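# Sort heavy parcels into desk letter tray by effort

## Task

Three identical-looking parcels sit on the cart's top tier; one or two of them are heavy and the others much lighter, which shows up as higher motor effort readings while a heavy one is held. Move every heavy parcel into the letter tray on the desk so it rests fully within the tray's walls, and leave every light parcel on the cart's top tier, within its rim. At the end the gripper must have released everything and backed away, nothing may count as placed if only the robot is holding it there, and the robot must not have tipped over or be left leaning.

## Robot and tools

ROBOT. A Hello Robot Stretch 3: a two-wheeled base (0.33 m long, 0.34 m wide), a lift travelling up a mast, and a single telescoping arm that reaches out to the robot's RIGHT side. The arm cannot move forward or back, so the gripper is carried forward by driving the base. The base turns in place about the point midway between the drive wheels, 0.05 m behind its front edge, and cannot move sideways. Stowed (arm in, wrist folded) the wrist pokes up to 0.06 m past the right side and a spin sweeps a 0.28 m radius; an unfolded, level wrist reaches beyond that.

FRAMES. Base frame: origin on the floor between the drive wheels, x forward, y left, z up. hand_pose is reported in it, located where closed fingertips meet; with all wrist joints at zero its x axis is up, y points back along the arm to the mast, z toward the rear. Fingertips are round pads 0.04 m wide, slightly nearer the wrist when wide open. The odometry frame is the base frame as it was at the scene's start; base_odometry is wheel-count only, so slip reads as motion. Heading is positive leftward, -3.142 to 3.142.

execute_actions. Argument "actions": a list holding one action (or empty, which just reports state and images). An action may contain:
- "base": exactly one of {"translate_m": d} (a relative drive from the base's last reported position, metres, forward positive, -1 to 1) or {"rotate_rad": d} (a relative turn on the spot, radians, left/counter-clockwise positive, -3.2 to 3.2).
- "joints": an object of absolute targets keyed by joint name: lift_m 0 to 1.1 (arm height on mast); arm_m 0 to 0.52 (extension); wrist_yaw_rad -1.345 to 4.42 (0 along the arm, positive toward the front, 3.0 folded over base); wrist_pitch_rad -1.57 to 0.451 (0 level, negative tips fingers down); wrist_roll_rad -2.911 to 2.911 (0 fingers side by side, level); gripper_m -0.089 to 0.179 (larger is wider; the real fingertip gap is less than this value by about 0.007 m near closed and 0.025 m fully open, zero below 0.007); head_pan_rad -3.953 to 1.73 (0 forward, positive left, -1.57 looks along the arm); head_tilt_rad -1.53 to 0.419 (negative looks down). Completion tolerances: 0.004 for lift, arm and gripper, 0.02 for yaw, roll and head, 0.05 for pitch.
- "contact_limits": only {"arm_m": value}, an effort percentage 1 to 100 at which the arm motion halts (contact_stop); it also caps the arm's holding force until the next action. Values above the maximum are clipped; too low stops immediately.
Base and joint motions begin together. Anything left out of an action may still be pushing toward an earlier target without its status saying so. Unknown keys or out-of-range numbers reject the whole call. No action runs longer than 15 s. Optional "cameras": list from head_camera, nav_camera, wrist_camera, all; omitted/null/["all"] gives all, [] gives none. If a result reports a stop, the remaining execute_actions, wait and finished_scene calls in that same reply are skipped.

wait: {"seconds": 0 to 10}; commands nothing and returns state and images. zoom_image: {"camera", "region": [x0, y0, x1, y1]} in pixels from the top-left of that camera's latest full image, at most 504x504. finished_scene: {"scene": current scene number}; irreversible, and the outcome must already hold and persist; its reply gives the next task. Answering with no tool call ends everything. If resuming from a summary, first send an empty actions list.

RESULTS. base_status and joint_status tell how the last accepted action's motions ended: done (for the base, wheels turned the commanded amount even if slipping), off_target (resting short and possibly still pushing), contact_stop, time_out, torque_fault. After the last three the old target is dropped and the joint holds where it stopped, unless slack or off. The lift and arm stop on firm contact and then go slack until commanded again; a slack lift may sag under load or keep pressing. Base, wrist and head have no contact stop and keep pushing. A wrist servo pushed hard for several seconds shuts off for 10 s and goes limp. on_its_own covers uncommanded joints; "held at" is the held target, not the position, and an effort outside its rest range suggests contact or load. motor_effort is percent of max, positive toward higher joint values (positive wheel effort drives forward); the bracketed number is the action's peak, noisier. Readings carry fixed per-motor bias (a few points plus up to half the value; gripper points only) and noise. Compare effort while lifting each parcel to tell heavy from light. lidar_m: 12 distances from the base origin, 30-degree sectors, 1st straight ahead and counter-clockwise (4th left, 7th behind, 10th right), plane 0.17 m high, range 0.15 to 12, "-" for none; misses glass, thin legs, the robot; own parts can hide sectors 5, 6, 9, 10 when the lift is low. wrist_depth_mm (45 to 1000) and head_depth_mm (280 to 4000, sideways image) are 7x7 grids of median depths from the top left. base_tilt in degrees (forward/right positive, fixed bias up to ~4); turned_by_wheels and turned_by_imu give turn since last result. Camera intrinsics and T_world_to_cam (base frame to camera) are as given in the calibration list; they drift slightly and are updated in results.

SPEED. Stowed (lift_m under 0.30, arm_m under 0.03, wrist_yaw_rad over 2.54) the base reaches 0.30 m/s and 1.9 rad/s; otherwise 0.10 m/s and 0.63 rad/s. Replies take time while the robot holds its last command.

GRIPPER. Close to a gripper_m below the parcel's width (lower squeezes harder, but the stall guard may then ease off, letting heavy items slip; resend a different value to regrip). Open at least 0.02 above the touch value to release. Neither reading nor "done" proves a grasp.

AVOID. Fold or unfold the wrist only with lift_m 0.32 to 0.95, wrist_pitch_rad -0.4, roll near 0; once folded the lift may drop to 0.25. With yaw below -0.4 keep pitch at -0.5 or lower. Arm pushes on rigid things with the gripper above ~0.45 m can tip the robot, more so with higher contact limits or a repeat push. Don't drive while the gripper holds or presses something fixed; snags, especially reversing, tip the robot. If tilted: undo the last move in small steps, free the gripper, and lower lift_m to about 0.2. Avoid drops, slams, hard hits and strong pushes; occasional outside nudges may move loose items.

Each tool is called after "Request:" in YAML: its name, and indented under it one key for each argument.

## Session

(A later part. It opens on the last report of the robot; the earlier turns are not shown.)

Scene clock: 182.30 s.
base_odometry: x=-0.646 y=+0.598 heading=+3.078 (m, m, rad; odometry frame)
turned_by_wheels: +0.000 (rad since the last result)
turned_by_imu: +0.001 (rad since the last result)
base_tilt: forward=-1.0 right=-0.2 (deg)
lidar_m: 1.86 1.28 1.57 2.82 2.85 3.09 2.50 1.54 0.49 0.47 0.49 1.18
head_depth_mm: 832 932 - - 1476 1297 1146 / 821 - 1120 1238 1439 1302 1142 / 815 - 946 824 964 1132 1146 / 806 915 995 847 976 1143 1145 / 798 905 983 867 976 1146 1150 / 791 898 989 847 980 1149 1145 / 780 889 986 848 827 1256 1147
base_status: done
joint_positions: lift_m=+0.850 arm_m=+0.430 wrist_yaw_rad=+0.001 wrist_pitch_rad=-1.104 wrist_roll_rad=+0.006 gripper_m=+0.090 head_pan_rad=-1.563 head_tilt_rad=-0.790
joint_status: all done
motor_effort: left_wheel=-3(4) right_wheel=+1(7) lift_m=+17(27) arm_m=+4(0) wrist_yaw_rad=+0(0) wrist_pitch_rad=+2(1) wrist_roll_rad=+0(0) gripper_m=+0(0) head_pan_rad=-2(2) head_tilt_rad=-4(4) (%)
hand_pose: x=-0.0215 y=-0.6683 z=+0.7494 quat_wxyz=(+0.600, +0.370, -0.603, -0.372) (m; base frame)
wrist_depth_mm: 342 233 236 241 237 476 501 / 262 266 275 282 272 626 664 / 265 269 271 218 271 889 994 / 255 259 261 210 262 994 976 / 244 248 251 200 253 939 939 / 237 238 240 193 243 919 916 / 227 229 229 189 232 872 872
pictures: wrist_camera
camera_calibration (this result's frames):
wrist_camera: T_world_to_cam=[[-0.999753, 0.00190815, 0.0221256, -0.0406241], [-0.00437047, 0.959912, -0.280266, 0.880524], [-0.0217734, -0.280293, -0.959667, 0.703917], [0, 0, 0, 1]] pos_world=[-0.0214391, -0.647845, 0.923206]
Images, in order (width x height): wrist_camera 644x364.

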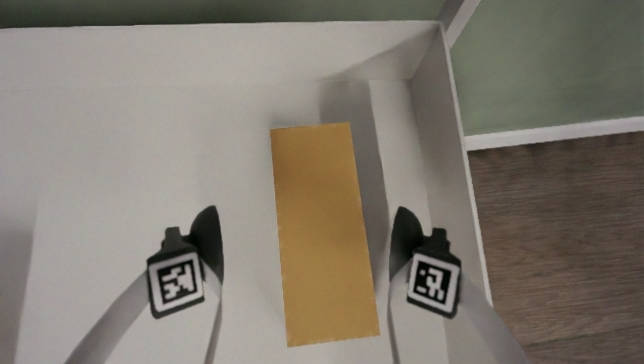

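Slightly overshot; back 0.015.

Request:
execute_actions:
  actions:
    - {"base":{"translate_m":-0.015}}
  cameras: []

Request:
execute_actions:
  actions:
    - {"joints":{"lift_m":0.795}}
  cameras: ["wrist_camera"]

Request:
execute_actions:
  actions:
    - {"joints":{"gripper_m":0.02}}
  cameras: []

Request:
execute_actions:
  actions:
    - {"joints":{"lift_m":0.83}}
  cameras: ["wrist_camera"]

Scene clock: 184.77 s.
base_odometry: x=-0.631 y=+0.597 heading=+3.078 (m, m, rad; odometry frame)
turned_by_wheels: +0.000 (rad since the last result)
turned_by_imu: +0.001 (rad since the last result)
base_tilt: forward=-1.0 right=-0.2 (deg)
lidar_m: 1.87 1.30 1.58 2.82 2.85 3.08 2.49 1.55 1.01 0.47 0.49 1.18
head_depth_mm: 833 936 - - 1476 1296 1145 / 822 - 1122 1278 1440 1298 1148 / 819 - 968 840 979 1145 1144 / 806 918 997 839 979 1146 1147 / 799 910 983 867 979 1152 1145 / 792 900 979 871 979 1147 1146 / 782 889 983 847 919 1235 1149
base_status: done
joint_positions: lift_m=+0.850 arm_m=+0.430 wrist_yaw_rad=+0.001 wrist_pitch_rad=-1.104 wrist_roll_rad=+0.006 gripper_m=+0.090 head_pan_rad=-1.563 head_tilt_rad=-0.790
joint_status: not commanded
motor_effort: left_wheel=-2(9) right_wheel=+2(5) lift_m=+17(17) arm_m=+4(4) wrist_yaw_rad=-1(1) wrist_pitch_rad=+1(2) wrist_roll_rad=+0(0) gripper_m=+0(1) head_pan_rad=-2(2) head_tilt_rad=-4(5) (%)
hand_pose: x=-0.0215 y=-0.6683 z=+0.7494 quat_wxyz=(+0.600, +0.370, -0.603, -0.372) (m; base frame)
wrist_depth_mm: 342 233 238 244 246 476 500 / 262 267 276 284 274 638 679 / 267 270 270 274 274 891 993 / 256 257 257 211 260 989 - / 245 249 247 201 252 956 938 / 235 238 237 192 241 886 909 / 228 229 229 227 231 844 882
pictures: none
No camera images: the call's "cameras" was empty. Leave "cameras" out to get every camera's image.

Scene clock: 186.10 s.
base_odometry: x=-0.631 y=+0.597 heading=+3.078 (m, m, rad; odometry frame)
turned_by_wheels: +0.000 (rad since the last result)
turned_by_imu: +0.000 (rad since the last result)
base_tilt: forward=-1.1 right=-0.2 (deg)
lidar_m: 1.87 1.30 1.58 2.82 2.85 3.06 2.49 1.55 1.01 0.47 0.49 1.18
head_depth_mm: 832 953 1096 - - - 1146 / 822 924 - 1265 1438 1300 1145 / 817 911 - 828 974 1147 1147 / 807 920 994 835 977 1149 1150 / 799 908 984 867 977 1148 1145 / 793 897 975 870 974 1146 1144 / 786 887 982 848 919 1234 1147
base_status: not commanded
joint_positions: lift_m=+0.795 arm_m=+0.430 wrist_yaw_rad=+0.001 wrist_pitch_rad=-1.104 wrist_roll_rad=+0.006 gripper_m=+0.090 head_pan_rad=-1.563 head_tilt_rad=-0.790
joint_status: all done
motor_effort: left_wheel=-2(2) right_wheel=+1(2) lift_m=+17(18) arm_m=+4(4) wrist_yaw_rad=+0(0) wrist_pitch_rad=+2(2) wrist_roll_rad=+0(0) gripper_m=-1(2) head_pan_rad=-2(2) head_tilt_rad=-4(4) (%)
hand_pose: x=-0.0215 y=-0.6683 z=+0.6944 quat_wxyz=(+0.600, +0.370, -0.603, -0.372) (m; base frame)
wrist_depth_mm: 210 214 218 221 210 466 502 / 217 219 221 224 222 604 684 / 206 209 159 158 213 801 955 / 199 201 152 151 206 923 940 / 192 194 144 145 198 167 888 / 184 186 139 139 189 145 869 / 178 178 177 134 184 157 818
pictures: wrist_camera
camera_calibration (this result's frames):
wrist_camera: T_world_to_cam=[[-0.999753, 0.00190827, 0.0221256, -0.0394072], [-0.00437037, 0.959912, -0.280266, 0.86511], [-0.0217735, -0.280294, -0.959667, 0.651135], [0, 0, 0, 1]] pos_world=[-0.0214391, -0.647846, 0.868206]
Images, in order (width x height): wrist_camera 644x364.

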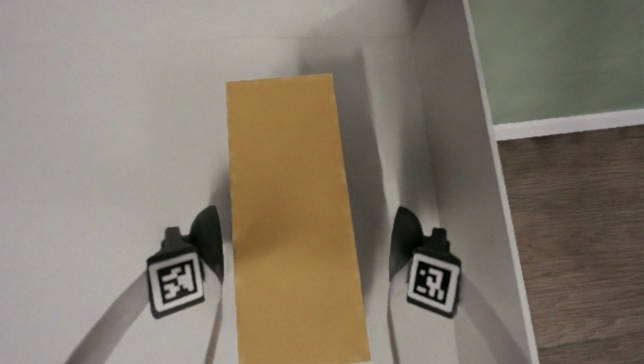

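Scene clock: 187.30 s.
base_odometry: x=-0.631 y=+0.597 heading=+3.078 (m, m, rad; odometry frame)
turned_by_wheels: +0.000 (rad since the last result)
turned_by_imu: +0.000 (rad since the last result)
base_tilt: forward=-1.0 right=-0.1 (deg)
lidar_m: 1.87 1.30 1.58 2.82 2.85 3.08 2.49 1.54 1.01 0.47 0.49 1.18
head_depth_mm: 832 951 1098 - - - 1146 / 825 924 - 1270 1434 1302 1145 / 815 912 - 824 977 1149 1146 / 808 914 994 846 976 1146 1144 / 799 908 986 868 976 1148 1146 / 791 898 977 868 978 1150 1147 / 785 888 982 845 921 1231 1150
base_status: not commanded
joint_positions: lift_m=+0.795 arm_m=+0.430 wrist_yaw_rad=+0.001 wrist_pitch_rad=-1.107 wrist_roll_rad=+0.006 gripper_m=+0.021 head_pan_rad=-1.563 head_tilt_rad=-0.790
joint_status: all done
motor_effort: left_wheel=-2(1) right_wheel=+1(1) lift_m=+17(17) arm_m=+4(4) wrist_yaw_rad=-1(1) wrist_pitch_rad=+3(3) wrist_roll_rad=+0(0) gripper_m=-17(100) head_pan_rad=-2(2) head_tilt_rad=-4(4) (%)
hand_pose: x=-0.0215 y=-0.6675 z=+0.6940 quat_wxyz=(+0.600, +0.371, -0.603, -0.373) (m; base frame)
wrist_depth_mm: 211 214 218 223 207 467 511 / 217 220 221 221 220 596 675 / 208 209 208 156 214 826 968 / 199 200 200 149 205 944 957 / 191 191 143 141 199 166 905 / 184 185 136 136 186 155 862 / 177 179 179 130 182 136 833
pictures: none
No camera images: the call's "cameras" was empty. Leave "cameras" out to get every camera's image.

Scene clock: 188.43 s.
base_odometry: x=-0.631 y=+0.597 heading=+3.078 (m, m, rad; odometry frame)
turned_by_wheels: +0.000 (rad since the last result)
turned_by_imu: +0.000 (rad since the last result)
base_tilt: forward=-1.0 right=-0.2 (deg)
lidar_m: 1.87 1.30 1.58 2.82 2.85 3.08 2.48 1.55 1.01 0.47 0.49 1.18
head_depth_mm: 832 950 1084 - - 1286 1144 / 825 905 1142 1299 1435 1296 1143 / 816 892 - 824 978 1150 1148 / 806 915 997 843 978 1145 1145 / 802 909 983 868 976 1146 1148 / 791 898 977 869 977 1144 1147 / 784 887 984 848 921 1231 1148
base_status: not commanded
joint_positions: lift_m=+0.830 arm_m=+0.430 wrist_yaw_rad=+0.001 wrist_pitch_rad=-1.109 wrist_roll_rad=+0.006 gripper_m=+0.021 head_pan_rad=-1.563 head_tilt_rad=-0.790
joint_status: all done
motor_effort: left_wheel=-2(3) right_wheel=+1(1) lift_m=+33(34) arm_m=+4(4) wrist_yaw_rad=+0(1) wrist_pitch_rad=+3(3) wrist_roll_rad=+0(0) gripper_m=-18(16) head_pan_rad=-2(2) head_tilt_rad=-3(4) (%)
hand_pose: x=-0.0216 y=-0.6671 z=+0.7282 quat_wxyz=(+0.600, +0.372, -0.602, -0.374) (m; base frame)
wrist_depth_mm: 211 216 219 224 217 489 513 / 251 254 254 256 260 628 678 / 244 245 243 156 243 898 991 / 233 234 235 149 237 944 978 / 224 225 143 143 222 943 931 / 216 218 136 136 195 889 908 / 208 210 210 130 212 860 868
pictures: wrist_camera
camera_calibration (this result's frames):
wrist_camera: T_world_to_cam=[[-0.999753, 0.00179564, 0.0221388, -0.0402429], [-0.00437142, 0.961326, -0.275378, 0.870796], [-0.0217771, -0.275407, -0.961081, 0.688201], [0, 0, 0, 1]] pos_world=[-0.0214394, -0.647511, 0.902106]
Images, in order (width x height): wrist_camera 644x364.

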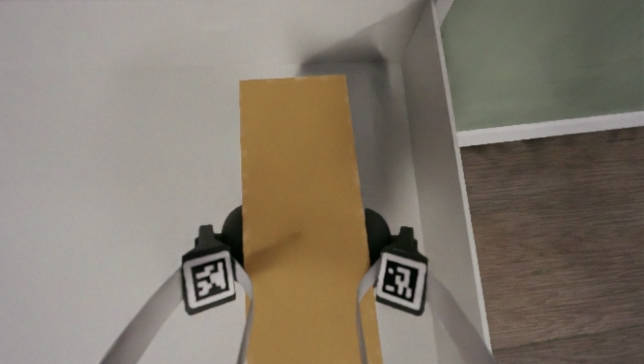

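Light. Put back.

Request:
execute_actions:
  actions:
    - {"joints":{"lift_m":0.797}}
  cameras: []

Request:
execute_actions:
  actions:
    - {"joints":{"gripper_m":0.09}}
  cameras: []

Request:
execute_actions:
  actions:
    - {"joints":{"lift_m":0.93}}
  cameras: ["head_camera"]

Request:
execute_actions:
  actions:
    - {"joints":{"arm_m":0.0}}
  cameras: ["head_camera"]

Request:
finished_scene:
  scene: 1

Scene clock: 191.37 s.
base_odometry: x=-0.631 y=+0.597 heading=+3.078 (m, m, rad; odometry frame)
turned_by_wheels: +0.000 (rad since the last result)
turned_by_imu: +0.001 (rad since the last result)
base_tilt: forward=-1.0 right=-0.2 (deg)
lidar_m: 1.87 1.29 1.58 2.82 2.86 3.08 2.49 1.54 1.02 0.47 0.49 1.18
head_depth_mm: 831 951 1096 - - 1274 1147 / 823 924 - 1266 1434 1297 1147 / 817 906 - 825 976 1146 1145 / 809 918 996 846 974 1140 1147 / 798 908 981 867 975 1149 1153 / 792 899 977 869 980 1150 1151 / 784 887 983 849 919 1230 1150
base_status: not commanded
joint_positions: lift_m=+0.797 arm_m=+0.430 wrist_yaw_rad=+0.001 wrist_pitch_rad=-1.110 wrist_roll_rad=+0.006 gripper_m=+0.021 head_pan_rad=-1.563 head_tilt_rad=-0.790
joint_status: all done
motor_effort: left_wheel=-2(2) right_wheel=+1(1) lift_m=+18(28) arm_m=+4(4) wrist_yaw_rad=+0(1) wrist_pitch_rad=+3(4) wrist_roll_rad=+0(0) gripper_m=-16(16) head_pan_rad=-2(2) head_tilt_rad=-3(4) (%)
hand_pose: x=-0.0216 y=-0.6670 z=+0.6958 quat_wxyz=(+0.599, +0.372, -0.602, -0.374) (m; base frame)
wrist_depth_mm: 212 215 220 223 209 474 512 / 219 220 222 224 221 608 686 / 207 210 210 157 215 821 934 / 200 203 201 149 207 920 931 / 193 194 143 142 199 166 910 / 185 186 136 137 187 157 847 / 178 180 180 131 183 145 829
pictures: none
No camera images: the call's "cameras" was empty. Leave "cameras" out to get every camera's image.

Scene clock: 192.57 s.
base_odometry: x=-0.631 y=+0.597 heading=+3.078 (m, m, rad; odometry frame)
turned_by_wheels: +0.000 (rad since the last result)
turned_by_imu: +0.000 (rad since the last result)
base_tilt: forward=-1.0 right=-0.2 (deg)
lidar_m: 1.88 1.30 1.58 2.82 2.85 3.06 2.48 1.54 1.01 0.47 0.49 1.18
head_depth_mm: 833 951 1093 - - 1281 1150 / 824 922 - 1270 1434 1301 1150 / 814 908 - 824 974 1145 1145 / 808 917 994 846 976 1147 1147 / 800 912 983 869 978 1144 1144 / 793 898 979 867 977 1145 1148 / 783 889 985 847 918 1233 1149
base_status: not commanded
joint_positions: lift_m=+0.797 arm_m=+0.430 wrist_yaw_rad=+0.001 wrist_pitch_rad=-1.109 wrist_roll_rad=+0.006 gripper_m=+0.090 head_pan_rad=-1.563 head_tilt_rad=-0.790
joint_status: all done
motor_effort: left_wheel=-2(2) right_wheel=+1(1) lift_m=+18(18) arm_m=+4(4) wrist_yaw_rad=+0(1) wrist_pitch_rad=+3(4) wrist_roll_rad=+0(0) gripper_m=+1(96) head_pan_rad=-2(2) head_tilt_rad=-5(4) (%)
hand_pose: x=-0.0216 y=-0.6672 z=+0.6959 quat_wxyz=(+0.600, +0.371, -0.603, -0.373) (m; base frame)
wrist_depth_mm: 211 215 219 223 208 480 512 / 217 220 222 225 224 604 681 / 209 212 209 160 214 858 978 / 199 201 201 152 207 917 947 / 193 194 170 146 201 166 914 / 186 187 187 141 191 155 837 / 179 180 180 135 185 170 821
pictures: none
No camera images: the call's "cameras" was empty. Leave "cameras" out to get every camera's image.

Scene clock: 194.60 s.
base_odometry: x=-0.631 y=+0.597 heading=+3.078 (m, m, rad; odometry frame)
turned_by_wheels: +0.000 (rad since the last result)
turned_by_imu: +0.001 (rad since the last result)
base_tilt: forward=-1.0 right=-0.2 (deg)
lidar_m: 1.87 1.30 1.59 2.82 2.85 3.07 2.49 1.55 1.01 0.47 0.49 1.18
head_depth_mm: 805 - 1130 1326 1490 1301 1148 / 792 976 1091 1270 1435 1296 1145 / 784 - 969 839 975 1144 1145 / 804 914 989 846 975 1146 1154 / 799 909 983 868 978 1148 1146 / 793 899 978 869 977 1146 1150 / 784 889 983 847 918 1228 1147
base_status: not commanded
joint_positions: lift_m=+0.930 arm_m=+0.430 wrist_yaw_rad=+0.001 wrist_pitch_rad=-1.108 wrist_roll_rad=+0.006 gripper_m=+0.090 head_pan_rad=-1.563 head_tilt_rad=-0.790
joint_status: all done
motor_effort: left_wheel=-2(2) right_wheel=+1(1) lift_m=+32(33) arm_m=+4(3) wrist_yaw_rad=+0(0) wrist_pitch_rad=+3(3) wrist_roll_rad=+0(0) gripper_m=+1(1) head_pan_rad=-2(3) head_tilt_rad=-3(3) (%)
hand_pose: x=-0.0216 y=-0.6674 z=+0.8284 quat_wxyz=(+0.600, +0.371, -0.603, -0.373) (m; base frame)
wrist_depth_mm: 373 387 407 431 444 475 506 / 433 450 467 496 538 624 690 / 345 347 351 356 776 948 - / 338 341 340 343 - - - / 324 328 328 284 685 - - / 309 313 311 271 319 974 999 / 294 301 304 307 308 950 964
pictures: head_camera (sideways: a quarter turn clockwise sets it upright)
camera_calibration (this result's frames):
head_camera: T_world_to_cam=[[-0.0300281, 0.706449, -0.707127, 0.945465], [0.999488, 0.0290328, -0.0134382, 0.0143268], [0.0110365, -0.707169, -0.706959, 0.880541], [0, 0, 0, 1]] pos_world=[0.00435291, -0.0456472, 1.29126]
Images, in order (width x height): head_camera 896x504.

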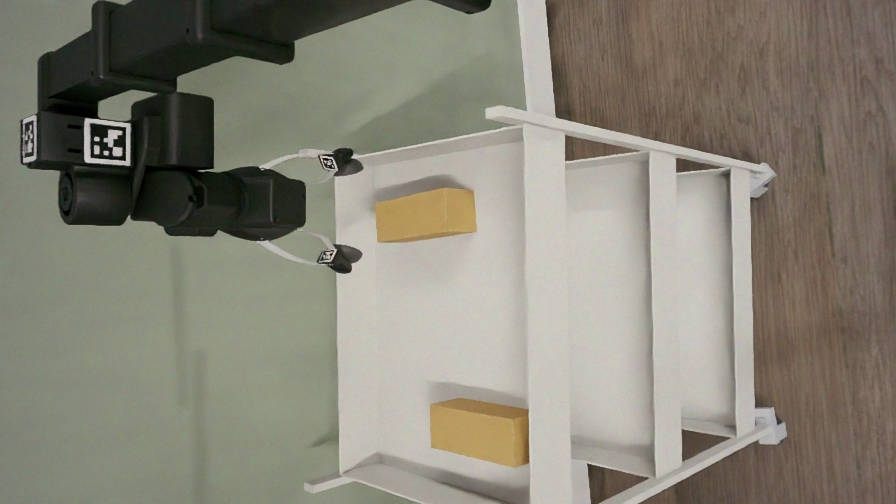

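Scene clock: 198.93 s.
base_odometry: x=-0.631 y=+0.597 heading=+3.078 (m, m, rad; odometry frame)
turned_by_wheels: +0.000 (rad since the last result)
turned_by_imu: +0.001 (rad since the last result)
base_tilt: forward=-1.0 right=-0.1 (deg)
lidar_m: 1.87 1.30 1.58 2.82 2.85 3.07 2.48 1.55 1.02 0.47 0.49 1.18
head_depth_mm: 833 949 1108 1273 - - - / 825 940 1094 1280 - - - / 816 931 1011 841 - - - / 806 916 998 848 785 1168 1148 / 799 908 986 867 974 1149 1153 / 792 897 990 869 977 1147 1145 / 784 886 984 847 921 1233 1147
base_status: not commanded
joint_positions: lift_m=+0.930 arm_m=+0.002 wrist_yaw_rad=+0.001 wrist_pitch_rad=-1.107 wrist_roll_rad=+0.006 gripper_m=+0.090 head_pan_rad=-1.563 head_tilt_rad=-0.790
joint_status: all done
joint sent to its limit — the command would take arm_m past its lower limit, so that joint was sent only as far as its limit.
motor_effort: left_wheel=-1(2) right_wheel=+1(1) lift_m=+32(31) arm_m=-3(5) wrist_yaw_rad=+0(0) wrist_pitch_rad=+3(3) wrist_roll_rad=+0(0) gripper_m=+1(0) head_pan_rad=-2(3) head_tilt_rad=-4(4) (%)
hand_pose: x=-0.0216 y=-0.2401 z=+0.8284 quat_wxyz=(+0.600, +0.371, -0.603, -0.373) (m; base frame)
wrist_depth_mm: 344 347 357 364 - - - / - 680 669 689 - - - / - 657 665 672 - - - / - - - - - - - / 962 - - 991 - - - / 944 966 944 974 977 995 - / 927 903 923 - 929 948 953
pictures: head_camera (sideways: a quarter turn clockwise sets it upright)
camera_calibration (this result's frames):
head_camera: T_world_to_cam=[[-0.0300281, 0.706457, -0.707118, 0.945454], [0.999488, 0.029033, -0.0134379, 0.0143265], [0.0110364, -0.70716, -0.706967, 0.880553], [0, 0, 0, 1]] pos_world=[0.00435291, -0.0456471, 1.29126]
Images, in order (width x height): head_camera 896x504.

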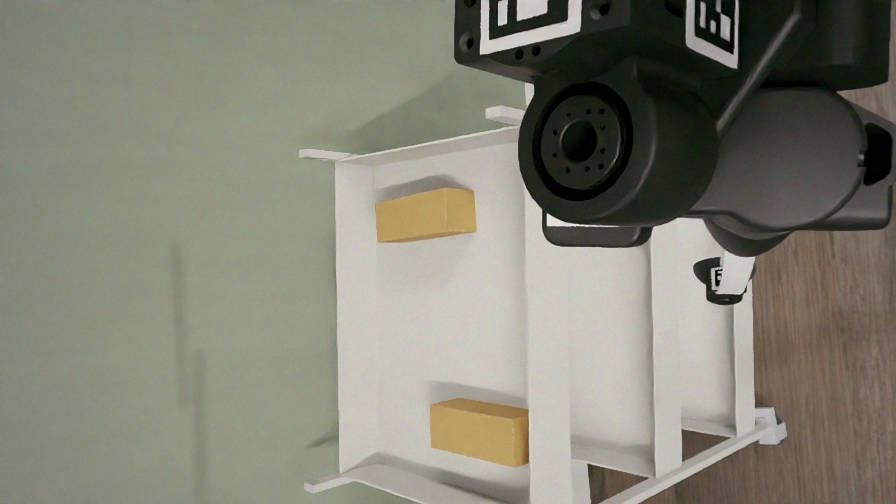

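The scene is finished: the task was done.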